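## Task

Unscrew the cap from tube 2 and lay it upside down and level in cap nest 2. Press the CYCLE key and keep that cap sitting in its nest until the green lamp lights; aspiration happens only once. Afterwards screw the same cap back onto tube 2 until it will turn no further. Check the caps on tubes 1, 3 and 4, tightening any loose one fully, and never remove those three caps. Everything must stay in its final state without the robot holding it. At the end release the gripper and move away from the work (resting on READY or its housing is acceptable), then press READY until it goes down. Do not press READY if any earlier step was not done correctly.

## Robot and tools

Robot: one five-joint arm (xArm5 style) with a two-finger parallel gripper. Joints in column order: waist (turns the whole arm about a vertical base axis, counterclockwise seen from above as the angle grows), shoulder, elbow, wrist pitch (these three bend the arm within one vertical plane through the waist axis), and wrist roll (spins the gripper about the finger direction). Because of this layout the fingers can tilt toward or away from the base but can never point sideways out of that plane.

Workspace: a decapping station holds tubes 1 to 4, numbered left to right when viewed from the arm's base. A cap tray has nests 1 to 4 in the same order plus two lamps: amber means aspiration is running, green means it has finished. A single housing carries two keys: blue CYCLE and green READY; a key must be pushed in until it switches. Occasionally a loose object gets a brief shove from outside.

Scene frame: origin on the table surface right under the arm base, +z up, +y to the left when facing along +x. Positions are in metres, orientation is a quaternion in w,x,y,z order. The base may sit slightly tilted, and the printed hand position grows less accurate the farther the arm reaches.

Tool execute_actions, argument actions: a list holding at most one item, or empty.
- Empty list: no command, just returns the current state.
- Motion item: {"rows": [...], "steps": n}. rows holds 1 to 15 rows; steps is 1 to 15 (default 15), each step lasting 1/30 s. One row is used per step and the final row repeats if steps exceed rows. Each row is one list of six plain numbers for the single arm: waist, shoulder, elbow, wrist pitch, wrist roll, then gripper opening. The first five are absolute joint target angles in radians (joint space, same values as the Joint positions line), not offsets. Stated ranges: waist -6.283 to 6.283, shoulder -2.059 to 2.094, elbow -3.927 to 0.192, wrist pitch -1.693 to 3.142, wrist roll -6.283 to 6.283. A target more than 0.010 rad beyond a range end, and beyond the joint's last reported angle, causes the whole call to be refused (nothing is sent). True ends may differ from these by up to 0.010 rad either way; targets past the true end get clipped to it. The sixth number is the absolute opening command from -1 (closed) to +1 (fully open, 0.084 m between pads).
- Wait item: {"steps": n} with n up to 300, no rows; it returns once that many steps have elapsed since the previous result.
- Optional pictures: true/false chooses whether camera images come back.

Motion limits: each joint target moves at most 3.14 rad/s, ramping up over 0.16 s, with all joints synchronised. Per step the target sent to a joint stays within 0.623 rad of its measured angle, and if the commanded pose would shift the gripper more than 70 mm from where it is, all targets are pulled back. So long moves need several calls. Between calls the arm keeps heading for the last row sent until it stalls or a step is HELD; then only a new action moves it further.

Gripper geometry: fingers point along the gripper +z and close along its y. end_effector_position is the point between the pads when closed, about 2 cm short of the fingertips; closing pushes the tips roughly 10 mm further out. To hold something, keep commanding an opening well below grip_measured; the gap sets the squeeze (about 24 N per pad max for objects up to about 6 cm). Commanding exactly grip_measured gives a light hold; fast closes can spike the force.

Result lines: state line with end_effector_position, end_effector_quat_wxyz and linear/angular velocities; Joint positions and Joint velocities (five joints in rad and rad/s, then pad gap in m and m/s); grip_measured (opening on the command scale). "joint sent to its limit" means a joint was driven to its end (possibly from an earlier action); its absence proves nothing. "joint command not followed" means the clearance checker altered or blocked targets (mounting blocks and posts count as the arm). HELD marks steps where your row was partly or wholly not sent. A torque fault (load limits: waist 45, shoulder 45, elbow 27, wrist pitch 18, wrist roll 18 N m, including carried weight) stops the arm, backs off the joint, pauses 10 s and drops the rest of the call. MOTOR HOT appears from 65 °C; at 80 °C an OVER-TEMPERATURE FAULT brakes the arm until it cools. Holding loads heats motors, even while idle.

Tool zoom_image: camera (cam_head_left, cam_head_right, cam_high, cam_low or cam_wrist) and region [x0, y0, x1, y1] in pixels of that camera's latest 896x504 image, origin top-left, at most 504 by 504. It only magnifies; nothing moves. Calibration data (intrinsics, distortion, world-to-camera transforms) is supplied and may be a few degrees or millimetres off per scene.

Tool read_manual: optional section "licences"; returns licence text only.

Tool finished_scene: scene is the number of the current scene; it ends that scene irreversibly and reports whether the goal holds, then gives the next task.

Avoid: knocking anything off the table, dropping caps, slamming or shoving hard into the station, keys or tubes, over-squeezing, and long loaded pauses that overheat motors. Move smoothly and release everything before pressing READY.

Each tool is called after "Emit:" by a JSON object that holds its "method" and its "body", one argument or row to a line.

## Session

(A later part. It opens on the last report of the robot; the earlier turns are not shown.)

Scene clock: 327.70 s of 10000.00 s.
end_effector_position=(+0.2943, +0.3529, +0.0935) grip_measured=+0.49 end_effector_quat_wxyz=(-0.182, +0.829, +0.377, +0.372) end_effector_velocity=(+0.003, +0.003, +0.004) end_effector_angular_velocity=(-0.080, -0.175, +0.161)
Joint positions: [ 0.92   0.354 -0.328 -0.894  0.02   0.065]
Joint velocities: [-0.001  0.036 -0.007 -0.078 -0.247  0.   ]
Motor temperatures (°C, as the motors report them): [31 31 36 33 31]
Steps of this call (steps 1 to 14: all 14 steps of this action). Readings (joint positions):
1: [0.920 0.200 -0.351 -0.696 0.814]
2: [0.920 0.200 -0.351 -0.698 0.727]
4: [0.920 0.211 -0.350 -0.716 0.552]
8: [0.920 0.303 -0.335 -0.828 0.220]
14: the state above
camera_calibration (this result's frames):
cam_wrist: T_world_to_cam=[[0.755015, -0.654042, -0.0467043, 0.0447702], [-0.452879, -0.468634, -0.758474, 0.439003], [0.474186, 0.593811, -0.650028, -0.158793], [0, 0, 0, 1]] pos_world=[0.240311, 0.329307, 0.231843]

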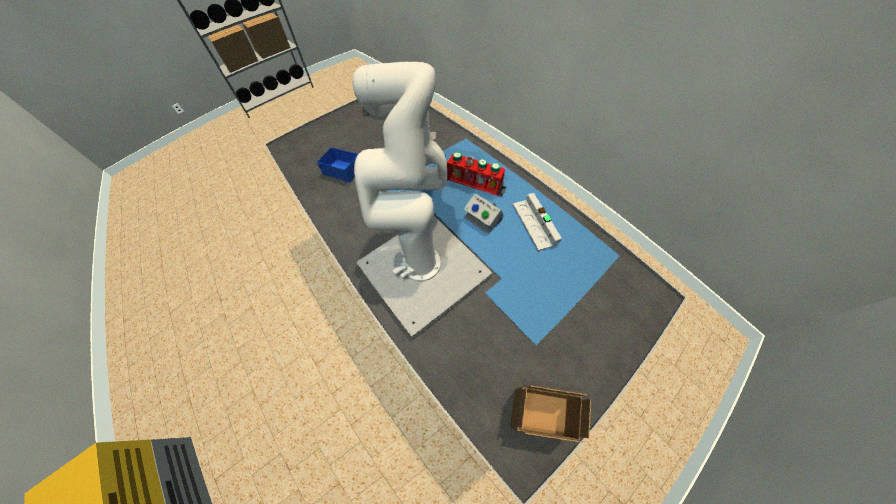

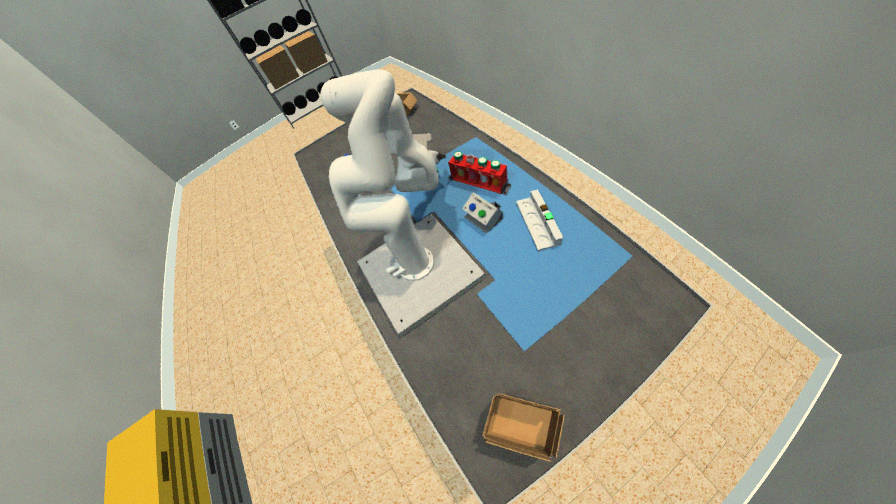

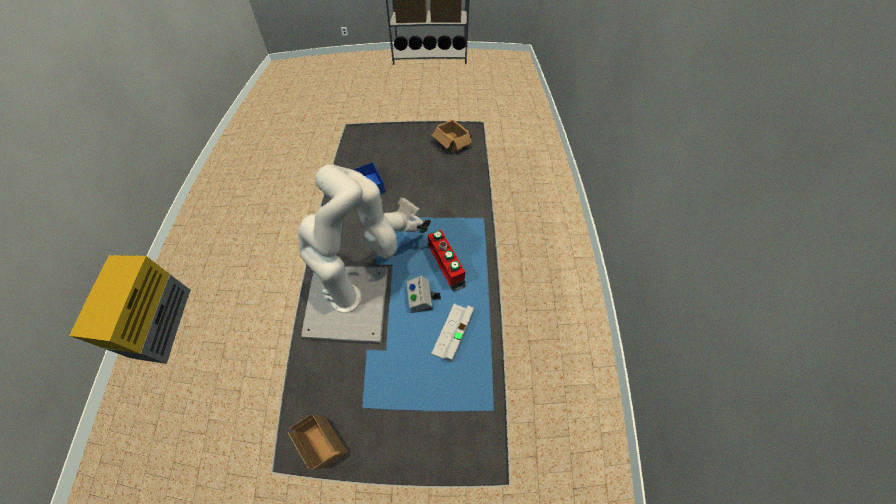

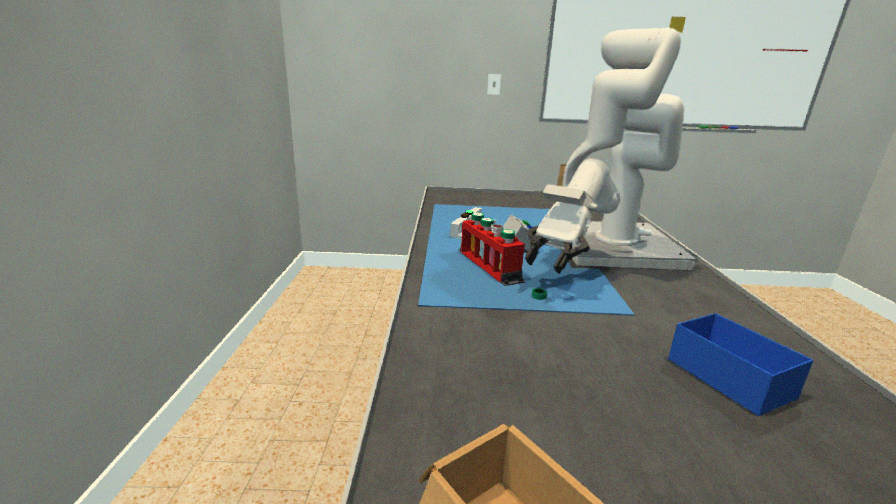

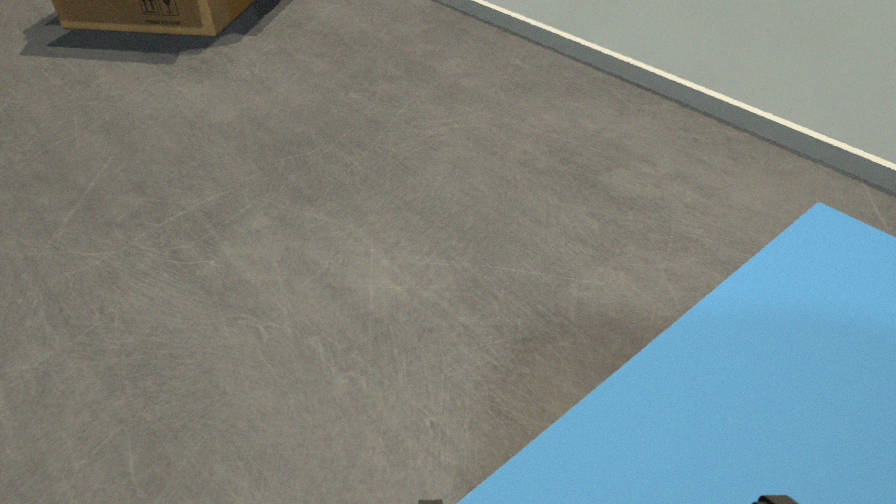

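Descend slowly and close.

Emit:
{"method": "execute_actions", "body": {
  "actions": [
    {"rows":[[0.92,0.46,-0.36,-0.97,0,0.5],[0.92,0.46,-0.36,-0.97,0,0.5],[0.92,0.46,-0.36,-0.97,0,0.5],[0.92,0.46,-0.36,-0.97,0,0.5],[0.92,0.56,-0.395,-1.035,0,0.5],[0.92,0.56,-0.395,-1.035,0,0.5],[0.92,0.56,-0.395,-1.035,0,0.5],[0.92,0.56,-0.395,-1.035,0,0.5],[0.92,0.62,-0.42,-1.07,0,0.5],[0.92,0.62,-0.42,-1.07,0,0.5],[0.92,0.62,-0.42,-1.07,0,0.5],[0.92,0.645,-0.431,-1.084,0,0.5]],"steps":15}
  ]
}}

Emit:
{"method": "zoom_image", "body": {
  "camera": "cam_low",
  "region": [470,220,630,320]
}}

Scene clock: 333.13 s of 10000.00 s.
end_effector_position=(+0.2930, +0.3519, +0.0398) grip_measured=+0.49 end_effector_quat_wxyz=(-0.178, +0.825, +0.385, +0.374) end_effector_velocity=(-0.003, -0.003, -0.074) end_effector_angular_velocity=(-0.004, +0.004, +0.001)
Joint positions: [ 0.92   0.616 -0.418 -1.066 -0.     0.065]
Joint velocities: [ 0.001  0.34  -0.138 -0.197  0.001  0.   ]
Motor temperatures (°C, as the motors report them): [31 31 35 33 31]
Steps of this call (steps 1 to 30: the robot went on to your last target; steps 31 to 148: nothing new was sent; steps 149 to 163: all 15 steps of this action). Readings (joint positions):
149: [0.920 0.358 -0.328 -0.900 0.000]
150: [0.920 0.361 -0.329 -0.903 0.000]
152: [0.920 0.391 -0.340 -0.925 0.000]
156: [0.920 0.482 -0.368 -0.984 0.000]
163: the state above
camera_calibration (this result's frames):
cam_wrist: T_world_to_cam=[[0.764165, -0.644259, -0.0313452, 0.0358421], [-0.437572, -0.482082, -0.759031, 0.397531], [0.473901, 0.593741, -0.6503, -0.192421], [0, 0, 0, 1]] pos_world=[0.237748, 0.328982, 0.177731]

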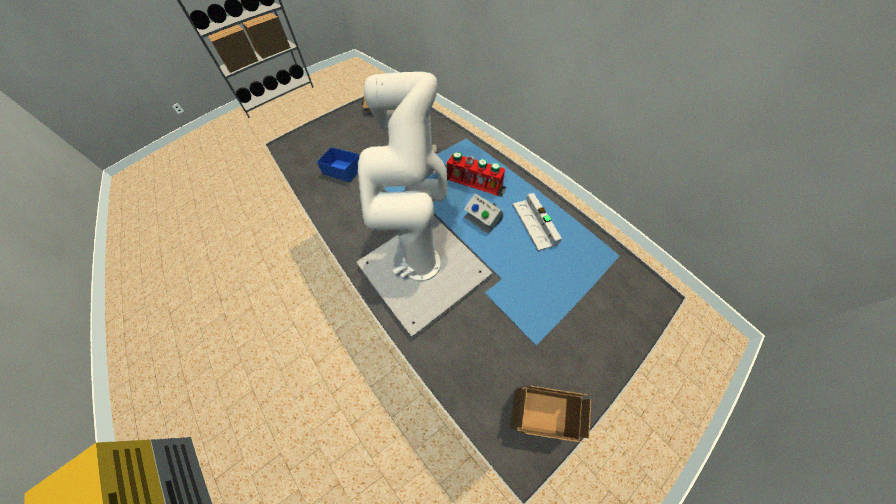

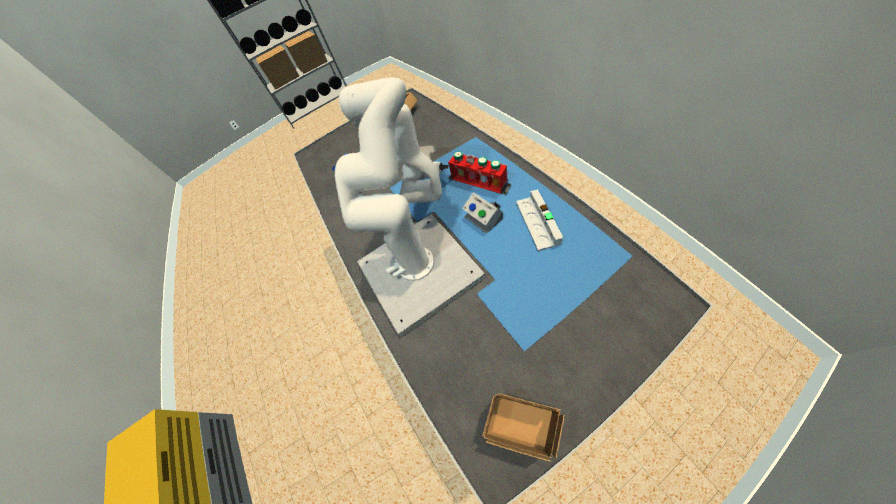

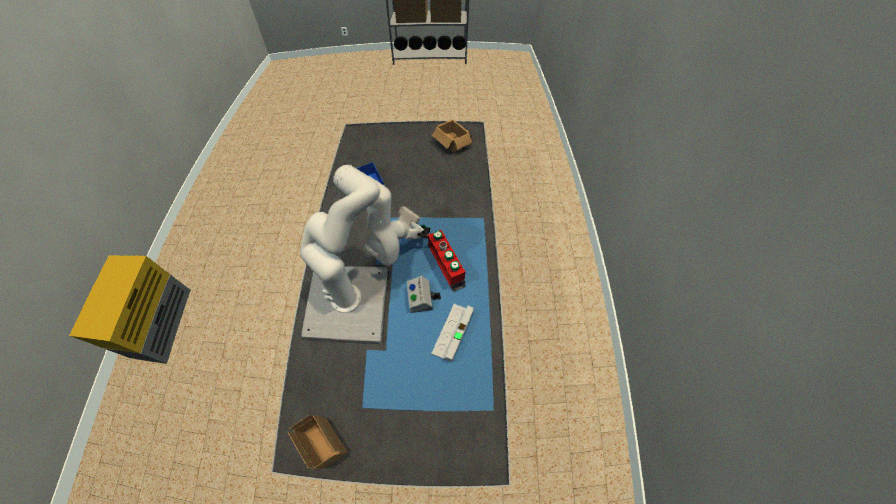

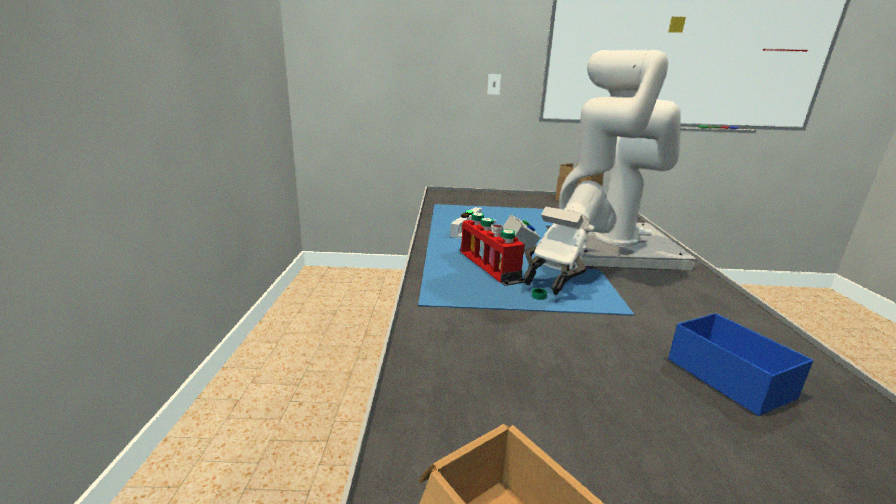

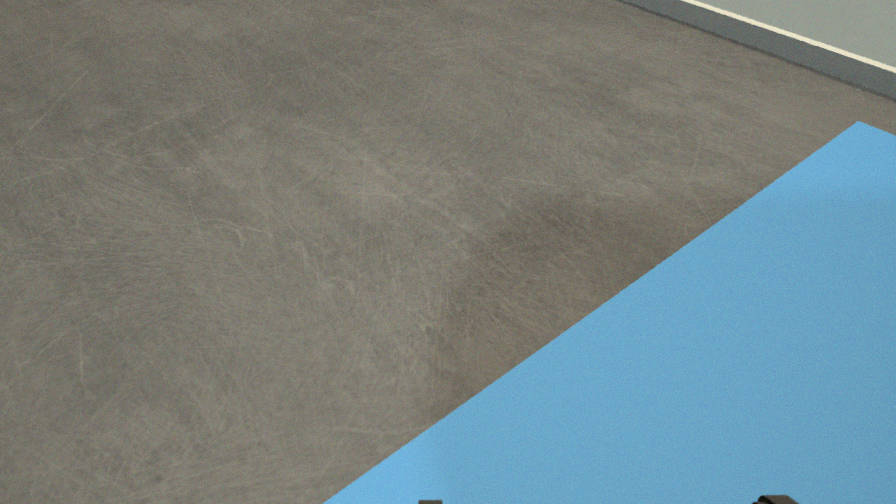

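Region (470, 220, 630, 320) of cam_low's 896x504 image, scaled by 3.150, with more detail than that image has; it fills the top 315 rows of this view, and the rest is white.

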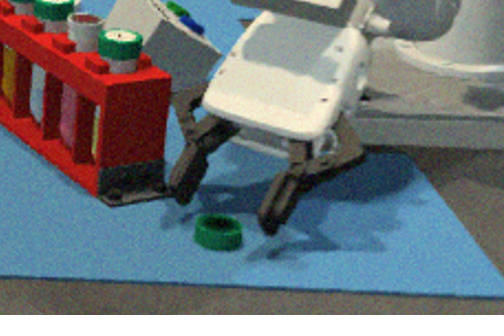

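Emit:
{"method": "execute_actions", "body": {
  "actions": [
    {"rows":[[0.92,0.64,-0.45,-1.065,0,0.5],[0.92,0.64,-0.45,-1.065,0,0.5],[0.92,0.64,-0.45,-1.065,0,0.5],[0.92,0.66,-0.475,-1.06,0,0.5],[0.92,0.66,-0.475,-1.06,0,0.5],[0.92,0.66,-0.475,-1.06,0,0.5],[0.92,0.679,-0.487,-1.062,0,0.5]],"steps":15}
  ]
}}

Emit:
{"method": "zoom_image", "body": {
  "camera": "cam_low",
  "region": [470,220,630,320]
}}

Emit:
{"method": "zoom_image", "body": {
  "camera": "cam_high",
  "region": [380,190,480,260]
}}

Scene clock: 338.83 s of 10000.00 s.
end_effector_position=(+0.3018, +0.3627, +0.0269) grip_measured=+0.49 end_effector_quat_wxyz=(-0.179, +0.824, +0.385, +0.374) end_effector_velocity=(+0.002, +0.003, -0.004) end_effector_angular_velocity=(+0.001, -0.001, +0.001)
Joint positions: [ 0.92   0.677 -0.485 -1.062 -0.     0.065]
Joint velocities: [ 0.     0.019 -0.02   0.    -0.     0.   ]
Motor temperatures (°C, as the motors report them): [31 31 35 33 31]
Steps of this call (steps 1 to 30: the robot went on to your last target; steps 31 to 156: nothing new was sent; steps 157 to 171: all 15 steps of this action). Readings (joint positions):
157: [0.920 0.645 -0.431 -1.084 -0.000]
158: [0.920 0.645 -0.432 -1.082 -0.000]
160: [0.920 0.643 -0.440 -1.075 -0.000]
164: [0.920 0.654 -0.465 -1.065 0.000]
171: the state above
camera_calibration (this result's frames):
cam_wrist: T_world_to_cam=[[0.7642, -0.644216, -0.031356, 0.035591], [-0.436801, -0.48116, -0.760059, 0.39621], [0.474555, 0.594534, -0.649097, -0.211856], [0, 0, 0, 1]] pos_world=[0.246403, 0.339524, 0.164744]

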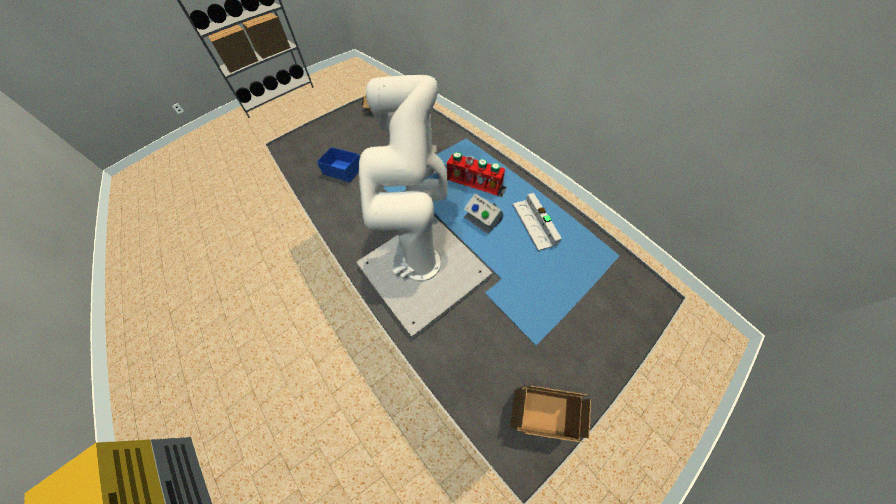

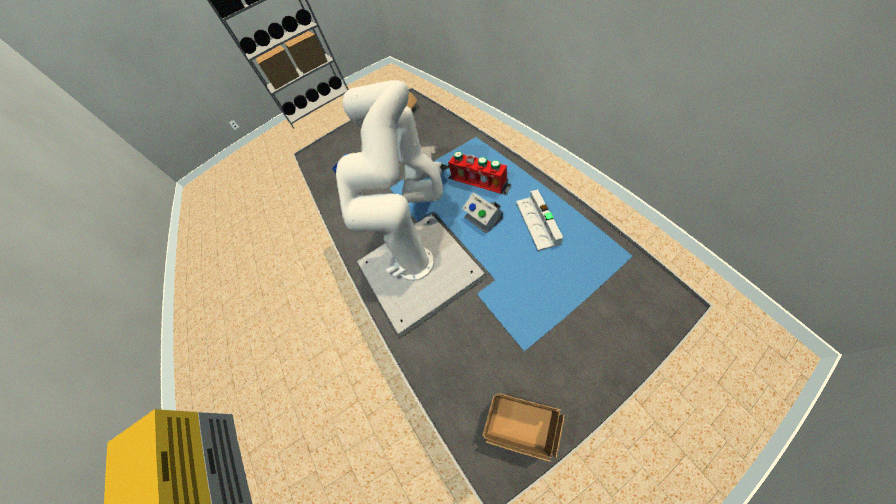

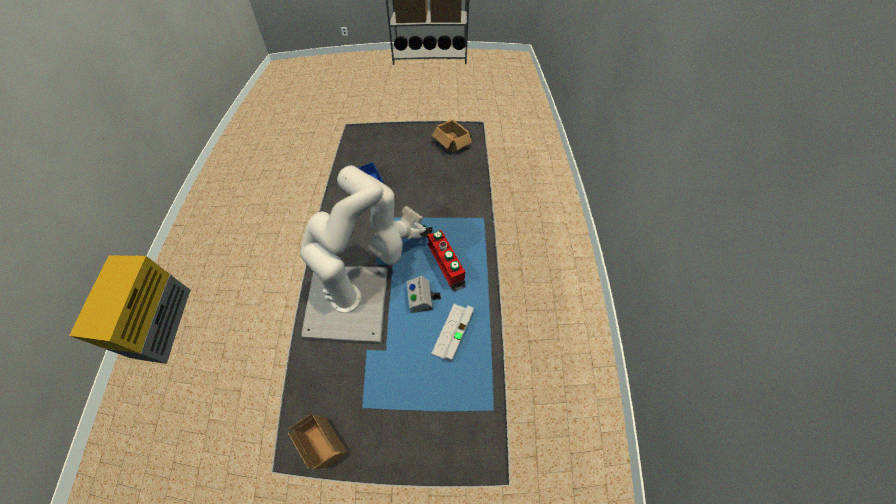

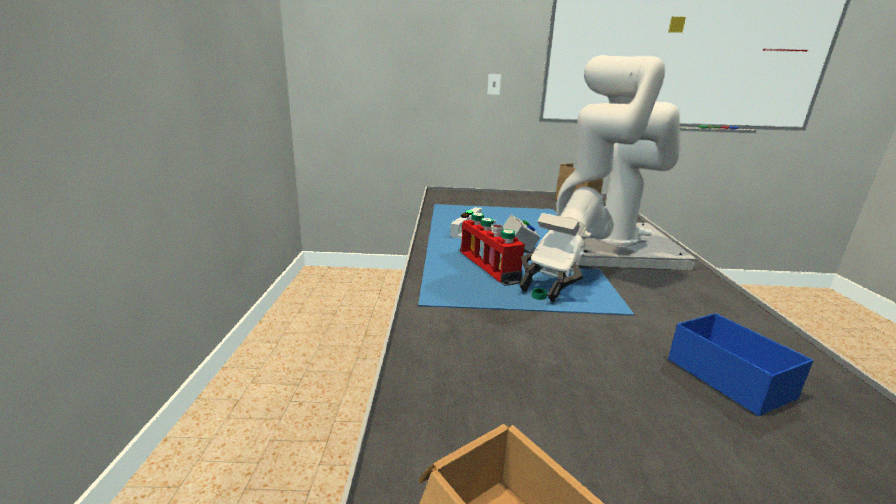

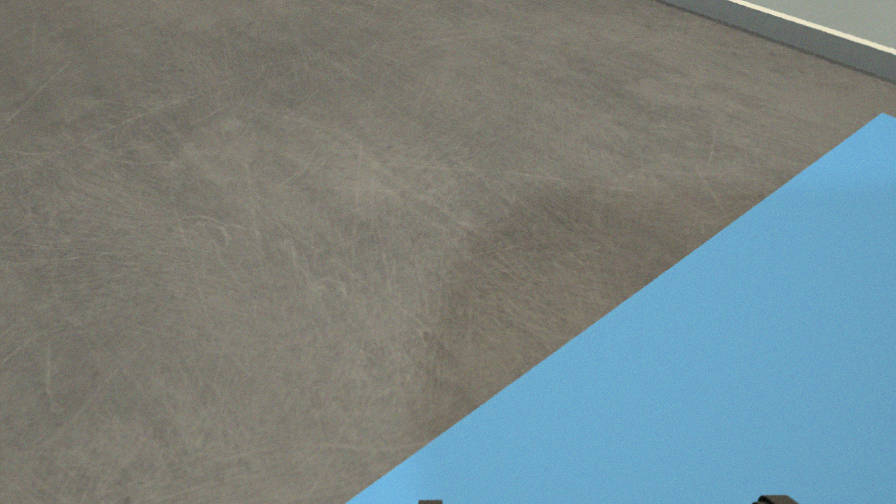

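Region (470, 220, 630, 320) of cam_low's 896x504 image, scaled by 3.150, with more detail than that image has; it fills the top 315 rows of this view, and the rest is white.

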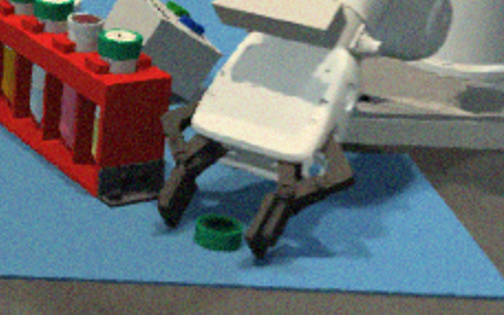

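Region (380, 190, 480, 260) of cam_high's 896x504 image, scaled by 5.040, with more detail than that image has; it fills the top 353 rows of this view, and the rest is white.

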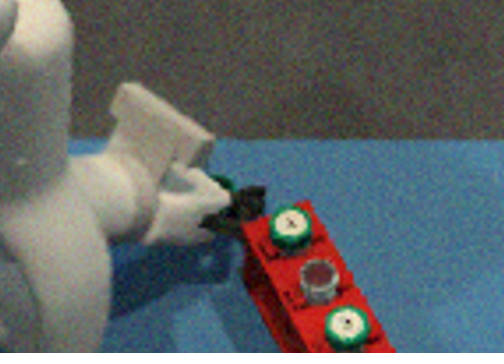

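Close and see.

Emit:
{"method": "execute_actions", "body": {
  "actions": [
    {"rows":[[0.92,0.679,-0.487,-1.062,0,0.3],[0.92,0.679,-0.487,-1.062,0,0.1],[0.92,0.679,-0.487,-1.062,0,0.0],[0.92,0.679,-0.487,-1.062,0,-0.1],[0.92,0.679,-0.487,-1.062,0,-0.2],[0.92,0.679,-0.487,-1.062,0,-0.2],[0.92,0.679,-0.487,-1.062,0,-0.3],[0.92,0.679,-0.487,-1.062,0,-0.5],[0.92,0.679,-0.487,-1.062,0,-0.7],[0.92,0.679,-0.487,-1.062,0,-0.7],[0.92,0.62,-0.47,-1.03,0,-0.7],[0.92,0.5,-0.45,-0.93,0,-0.7]],"steps":15}
  ]
}}

Emit:
{"method": "zoom_image", "body": {
  "camera": "cam_low",
  "region": [470,220,630,320]
}}

Scene clock: 343.27 s of 10000.00 s.
end_effector_position=(+0.3045, +0.3659, +0.0410) grip_measured=-0.25 end_effector_quat_wxyz=(-0.178, +0.825, +0.385, +0.373) end_effector_velocity=(+0.064, +0.077, +0.251) end_effector_angular_velocity=(+0.089, -0.074, +0.002)
Joint positions: [ 0.92   0.613 -0.469 -1.011  0.     0.033]
Joint velocities: [ 0.003 -0.976  0.172  0.689  0.     0.   ]
Motor temperatures (°C, as the motors report them): [31 31 35 33 31]
Steps of this call (steps 1 to 15: the robot went on to your last target; steps 16 to 118: nothing new was sent; steps 119 to 133: all 15 steps of this action). Readings (joint positions):
119: [0.920 0.679 -0.487 -1.062 -0.000]
120: [0.920 0.679 -0.487 -1.062 -0.000]
122: [0.920 0.679 -0.487 -1.063 -0.000]
126: [0.920 0.678 -0.488 -1.064 -0.000]
133: the state above
camera_calibration (this result's frames):
cam_wrist: T_world_to_cam=[[0.764271, -0.644131, -0.0313978, 0.0360225], [-0.438048, -0.482787, -0.758307, 0.410515], [0.473291, 0.593306, -0.651141, -0.204991], [0, 0, 0, 1]] pos_world=[0.249314, 0.343017, 0.17895]

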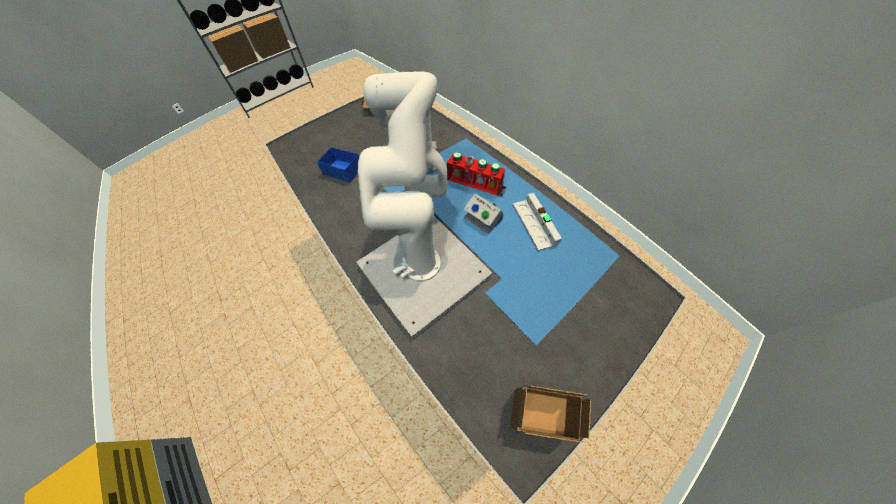

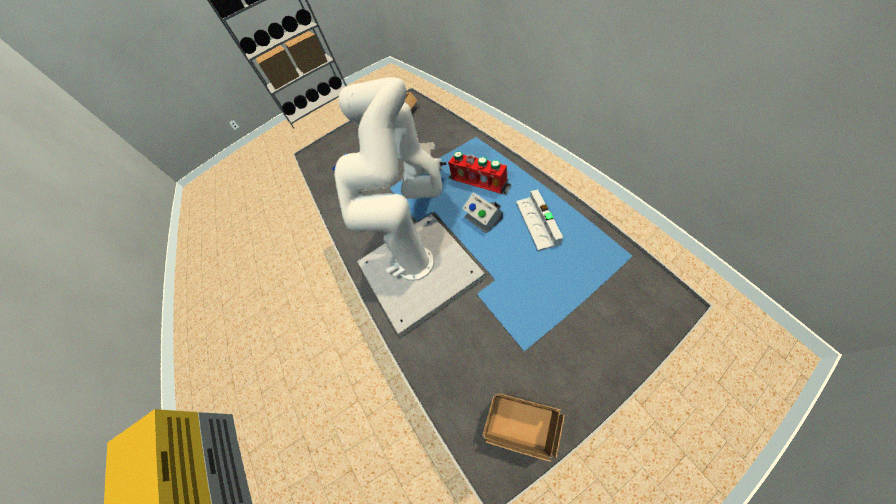

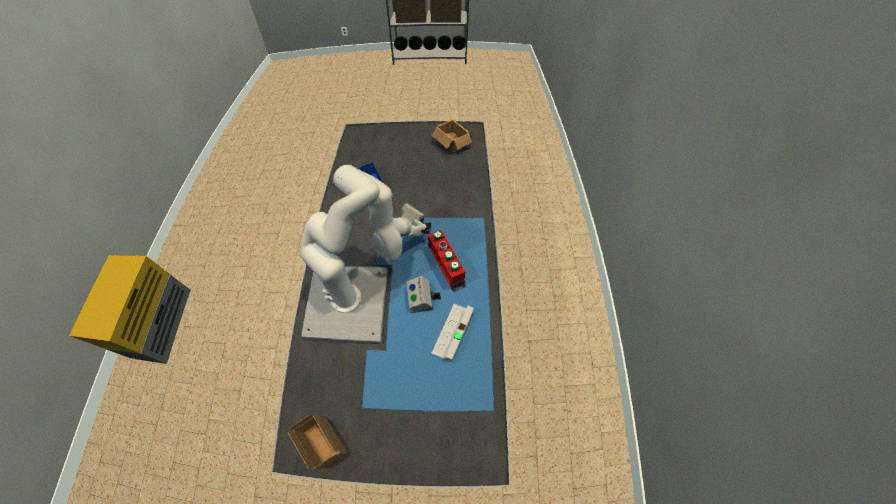

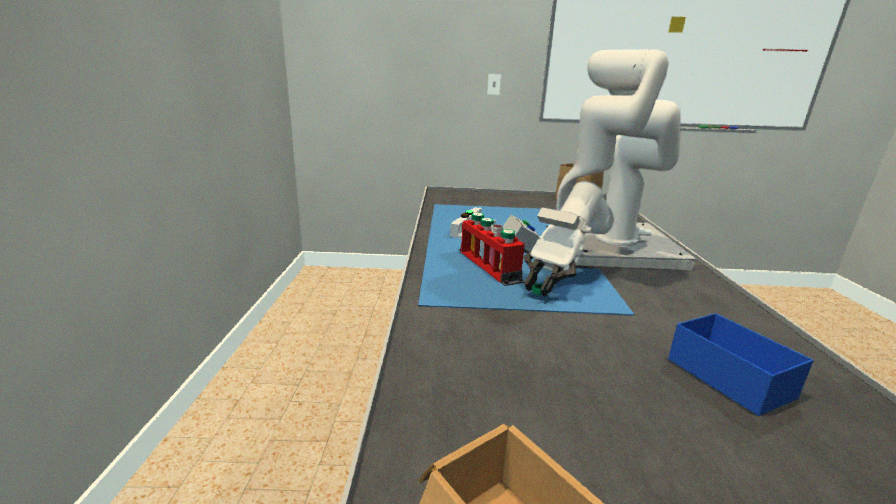

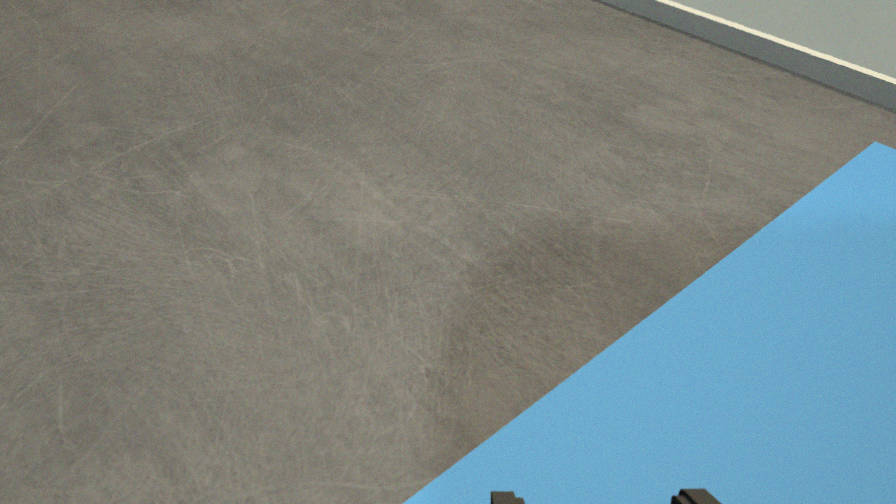

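Region (470, 220, 630, 320) of cam_low's 896x504 image, scaled by 3.150, with more detail than that image has; it fills the top 315 rows of this view, and the rest is white.

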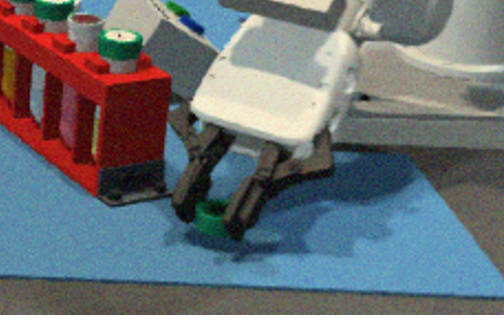

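Emit:
{"method": "execute_actions", "body": {
  "actions": [
    {"rows":[[0.92,0.45,-0.44,-0.9,0,-0.7],[0.92,0.45,-0.44,-0.9,0,-0.7],[0.92,0.45,-0.44,-0.9,0,-0.7],[0.92,0.45,-0.44,-0.95,1.0,-0.7],[0.92,0.45,-0.44,-1.0,2.0,-0.7],[0.92,0.45,-0.44,-1.0,3.14,-0.7]],"steps":15}
  ],
  "pictures": false
}}

Emit:
{"method": "execute_actions", "body": {
  "actions": [
    {"rows":[[0.92,0.5,-0.45,-1.1,3.14,-0.7]],"steps":15}
  ],
  "pictures": false
}}

Emit:
{"method": "execute_actions", "body": {
  "actions": [
    {"rows":[[0.92,0.711,-0.525,-1.336,3.14,-0.7]],"steps":15}
  ]
}}

Emit:
{"method": "zoom_image", "body": {
  "camera": "cam_low",
  "region": [470,200,660,320]
}}

Scene clock: 362.03 s of 10000.00 s.
end_effector_position=(+0.3188, +0.3823, +0.1044) grip_measured=-0.25 end_effector_quat_wxyz=(-0.326, +0.883, +0.087, +0.327) end_effector_velocity=(+0.010, +0.011, +0.048) end_effector_angular_velocity=(+1.512, +1.547, -1.514)
Joint positions: [ 0.92   0.451 -0.44  -0.984  0.678  0.033]
Joint velocities: [-0.001 -0.013  0.003 -0.173  2.634  0.   ]
Motor temperatures (°C, as the motors report them): [31 31 34 33 31]
Steps of this call (steps 1 to 30: the robot went on to your last target; steps 31 to 548: nothing new was sent; steps 549 to 563: all 15 steps of this action). Readings (joint positions):
549: [0.920 0.500 -0.450 -0.930 0.000]
550: [0.920 0.498 -0.449 -0.928 -0.000]
552: [0.920 0.479 -0.445 -0.917 0.000]
556: [0.920 0.458 -0.442 -0.917 0.089]
563: the state above

Scene clock: 362.53 s of 10000.00 s.
end_effector_position=(+0.3207, +0.3845, +0.1121) grip_measured=-0.25 end_effector_quat_wxyz=(-0.490, +0.737, -0.461, +0.065) end_effector_velocity=(+0.000, +0.001, +0.003) end_effector_angular_velocity=(+1.447, +1.717, -1.337)
Joint positions: [ 0.92   0.499 -0.45  -1.097  1.991  0.033]
Joint velocities: [ 0.001  0.012 -0.003 -0.032  2.613 -0.   ]
Motor temperatures (°C, as the motors report them): [31 31 34 33 31]
Steps of this call (steps 1 to 15: all 15 steps of this action). Readings (joint positions):
1: [0.920 0.451 -0.440 -0.989 0.766]
2: [0.920 0.451 -0.440 -0.993 0.853]
4: [0.920 0.455 -0.441 -1.006 1.028]
8: [0.920 0.483 -0.446 -1.063 1.378]
15: the state above

Scene clock: 363.03 s of 10000.00 s.
end_effector_position=(+0.3205, +0.3845, +0.0902) grip_measured=-0.25 end_effector_quat_wxyz=(+0.490, -0.373, +0.757, +0.220) end_effector_velocity=(+0.003, +0.003, +0.005) end_effector_angular_velocity=(+0.345, +0.333, -0.223)
Joint positions: [ 0.92   0.707 -0.523 -1.331  3.098  0.033]
Joint velocities: [ 0.     0.04  -0.025 -0.067  0.526 -0.   ]
Motor temperatures (°C, as the motors report them): [31 31 34 33 31]
Steps of this call (steps 1 to 15: all 15 steps of this action). Readings (joint positions):
1: [0.920 0.499 -0.450 -1.098 2.079]
2: [0.920 0.500 -0.450 -1.099 2.167]
4: [0.920 0.514 -0.456 -1.119 2.342]
8: [0.920 0.634 -0.497 -1.248 2.692]
15: the state above
camera_calibration (this result's frames):
cam_wrist: T_world_to_cam=[[-0.767519, 0.640785, -0.0175752, 0.0329721], [0.264446, 0.341485, 0.901918, -0.227927], [0.583938, 0.687592, -0.431549, -0.283088], [0, 0, 0, 1]] pos_world=[0.250887, 0.251354, 0.0839851]

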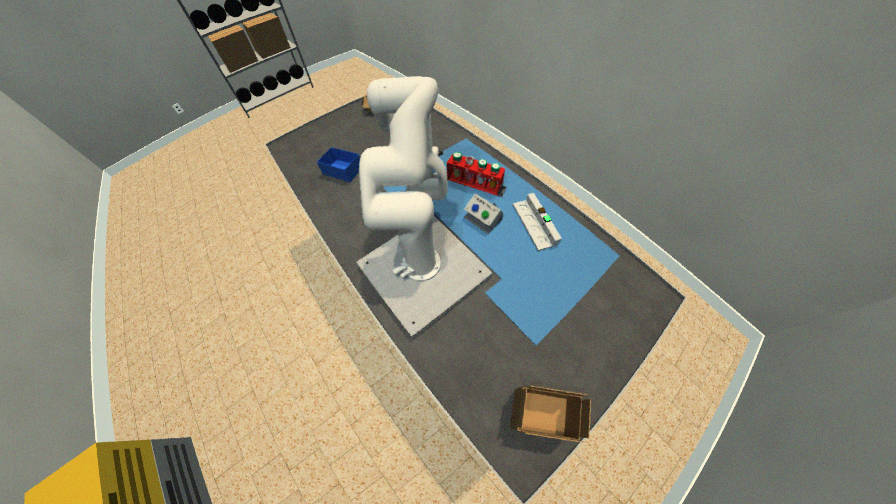

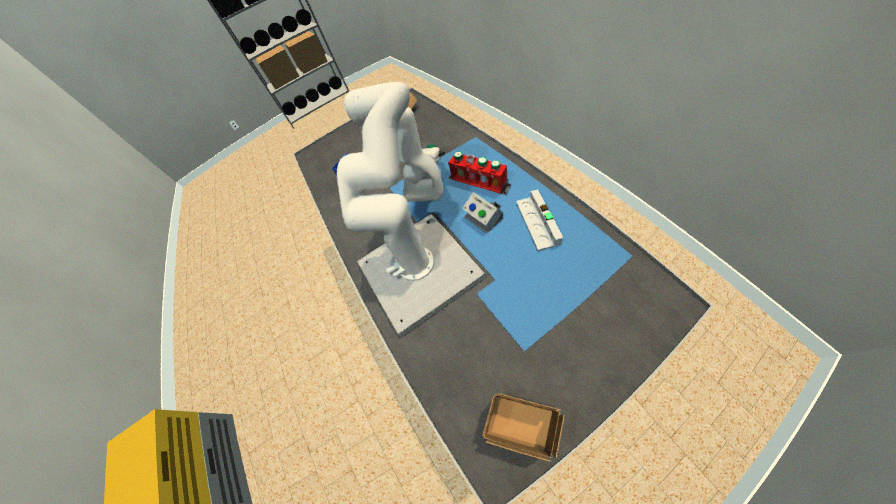

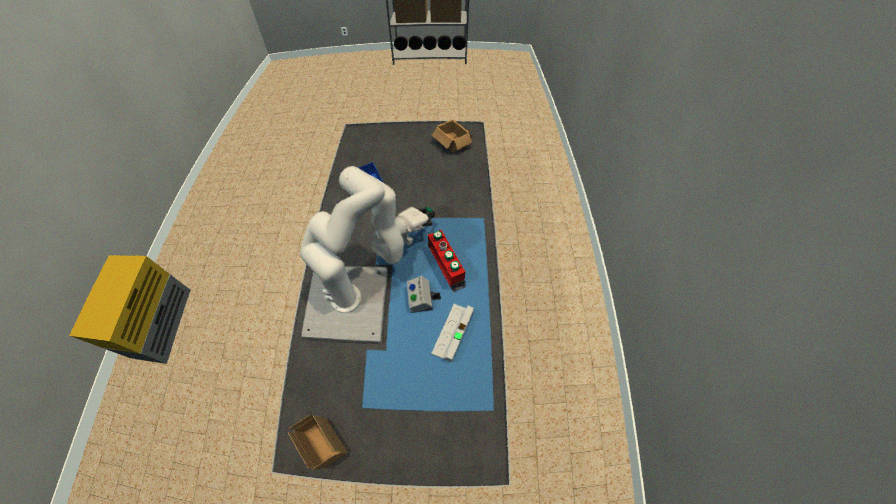

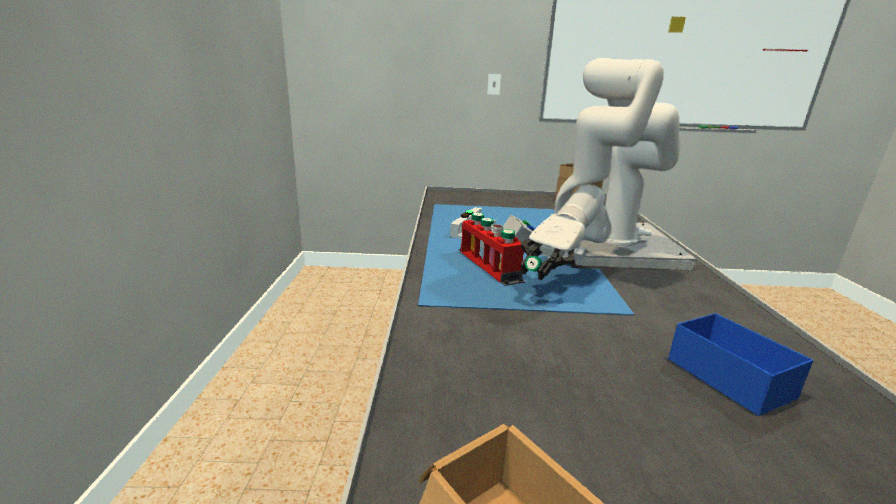

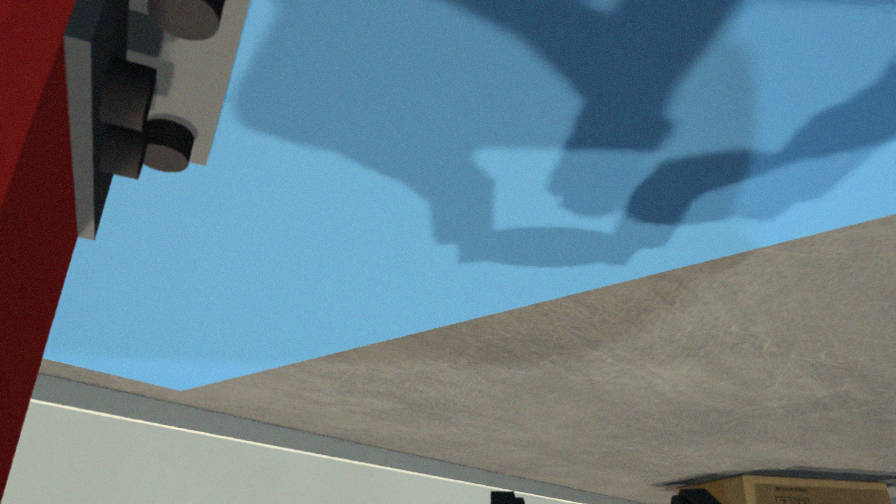

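Region (470, 200, 660, 320) of cam_low's 896x504 image, scaled by 2.653, with more detail than that image has; it fills the top 318 rows of this view, and the rest is white.

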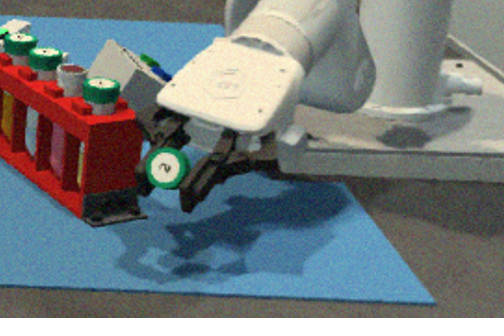

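Emit:
{"method": "execute_actions", "body": {
  "actions": [
    {"rows":[[0.92,0.78,-0.565,-1.366,3.14,-0.7],[0.92,0.78,-0.565,-1.366,3.14,-0.7],[0.92,0.78,-0.565,-1.366,3.14,-0.7],[0.92,0.78,-0.565,-1.366,3.14,-0.7],[0.92,0.85,-0.605,-1.396,3.14,-0.7],[0.92,0.85,-0.605,-1.396,3.14,-0.7],[0.92,0.85,-0.605,-1.396,3.14,-0.7],[0.92,0.85,-0.605,-1.396,3.14,-0.7],[0.92,0.91,-0.638,-1.422,3.14,-0.7],[0.92,0.91,-0.638,-1.422,3.14,-0.7],[0.92,0.91,-0.638,-1.422,3.14,-0.7],[0.92,0.94,-0.655,-1.435,3.14,-0.7]],"steps":15}
  ]
}}

Emit:
{"method": "zoom_image", "body": {
  "camera": "cam_low",
  "region": [470,200,660,320]
}}

Scene clock: 367.43 s of 10000.00 s.
end_effector_position=(+0.3203, +0.3847, +0.0415) grip_measured=-0.25 end_effector_quat_wxyz=(+0.485, -0.357, +0.764, +0.230) end_effector_velocity=(-0.009, -0.010, -0.095) end_effector_angular_velocity=(-0.019, +0.014, +0.000)
Joint positions: [ 0.92   0.91  -0.637 -1.421  3.14   0.033]
Joint velocities: [-0.     0.356 -0.189 -0.144 -0.001  0.   ]
Motor temperatures (°C, as the motors report them): [31 31 34 33 31]
Steps of this call (steps 1 to 30: the robot went on to your last target; steps 31 to 117: nothing new was sent; steps 118 to 132: all 15 steps of this action). Readings (joint positions):
118: [0.920 0.711 -0.525 -1.336 3.140]
119: [0.920 0.713 -0.527 -1.338 3.140]
121: [0.920 0.737 -0.541 -1.348 3.140]
125: [0.920 0.799 -0.576 -1.374 3.140]
132: the state above
camera_calibration (this result's frames):
cam_wrist: T_world_to_cam=[[-0.755809, 0.654459, 0.0208877, 0.0212035], [0.296235, 0.313314, 0.902264, -0.183439], [0.58395, 0.688127, -0.430679, -0.304423], [0, 0, 0, 1]] pos_world=[0.248134, 0.253079, 0.0339588]

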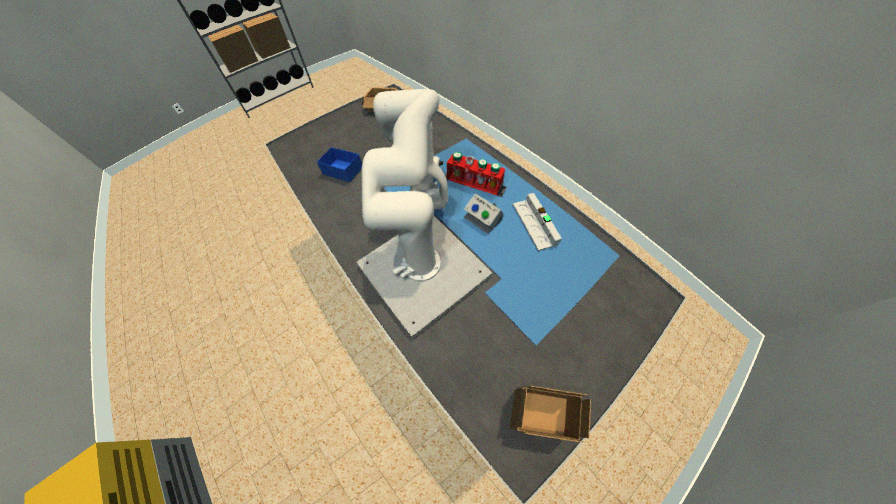

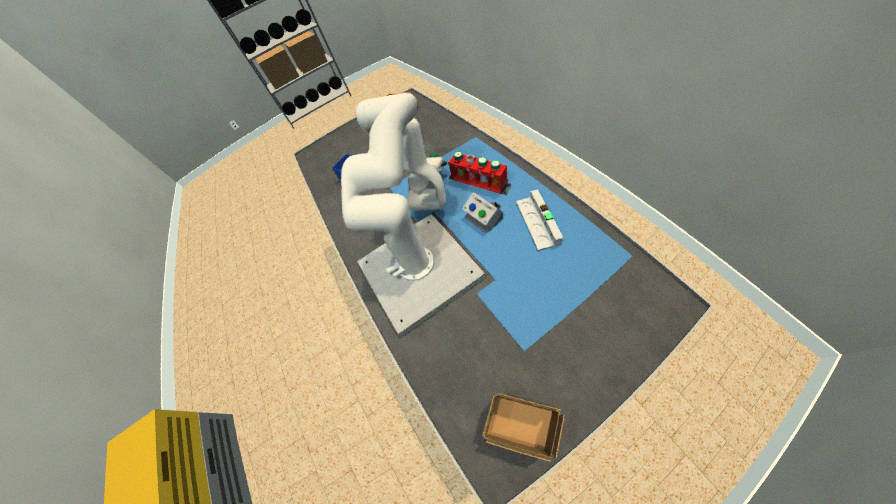

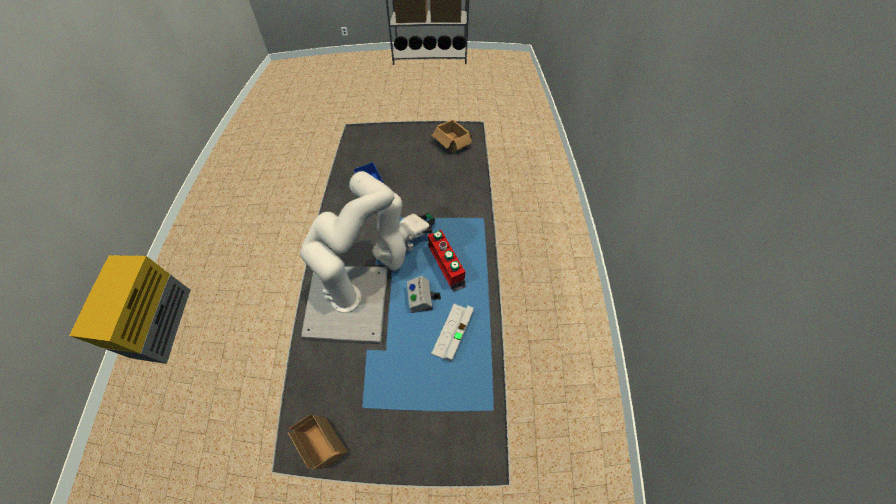

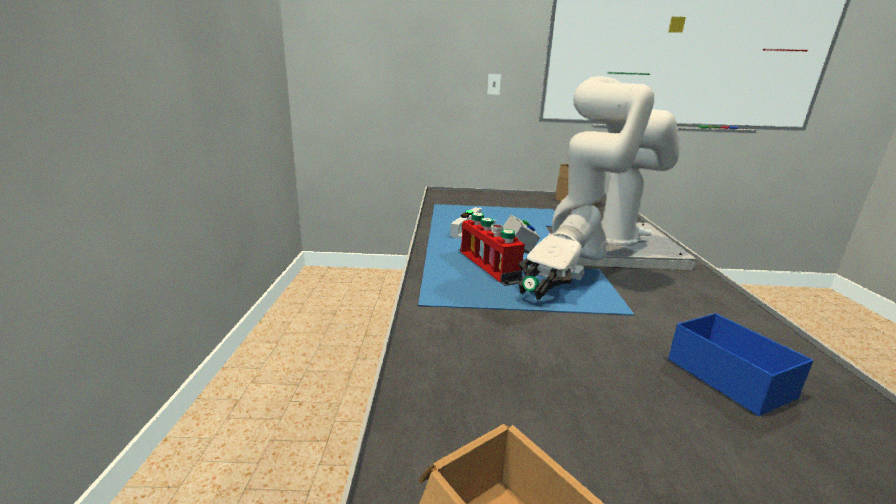

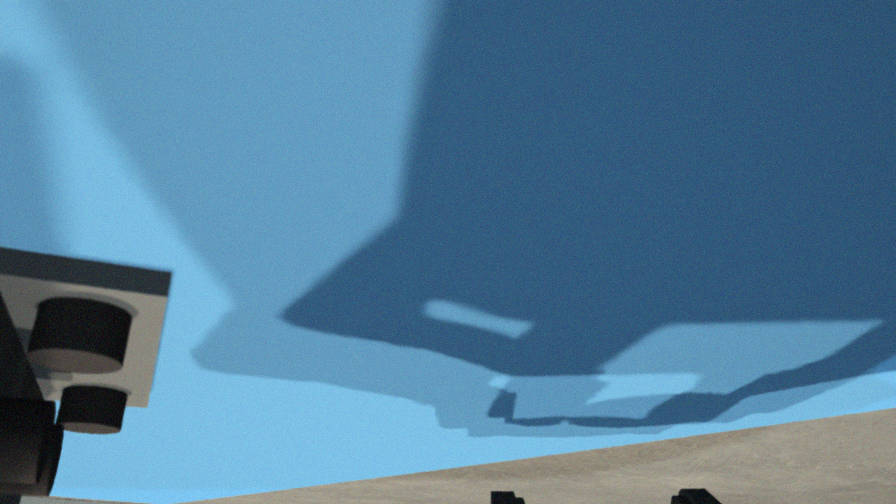

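Region (470, 200, 660, 320) of cam_low's 896x504 image, scaled by 2.653, with more detail than that image has; it fills the top 318 rows of this view, and the rest is white.

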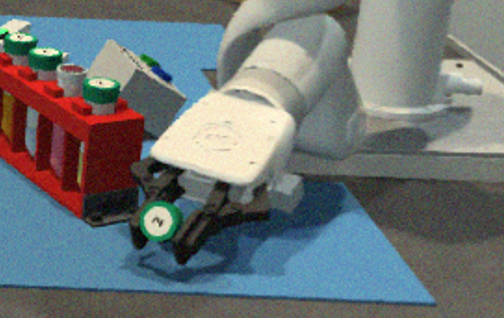

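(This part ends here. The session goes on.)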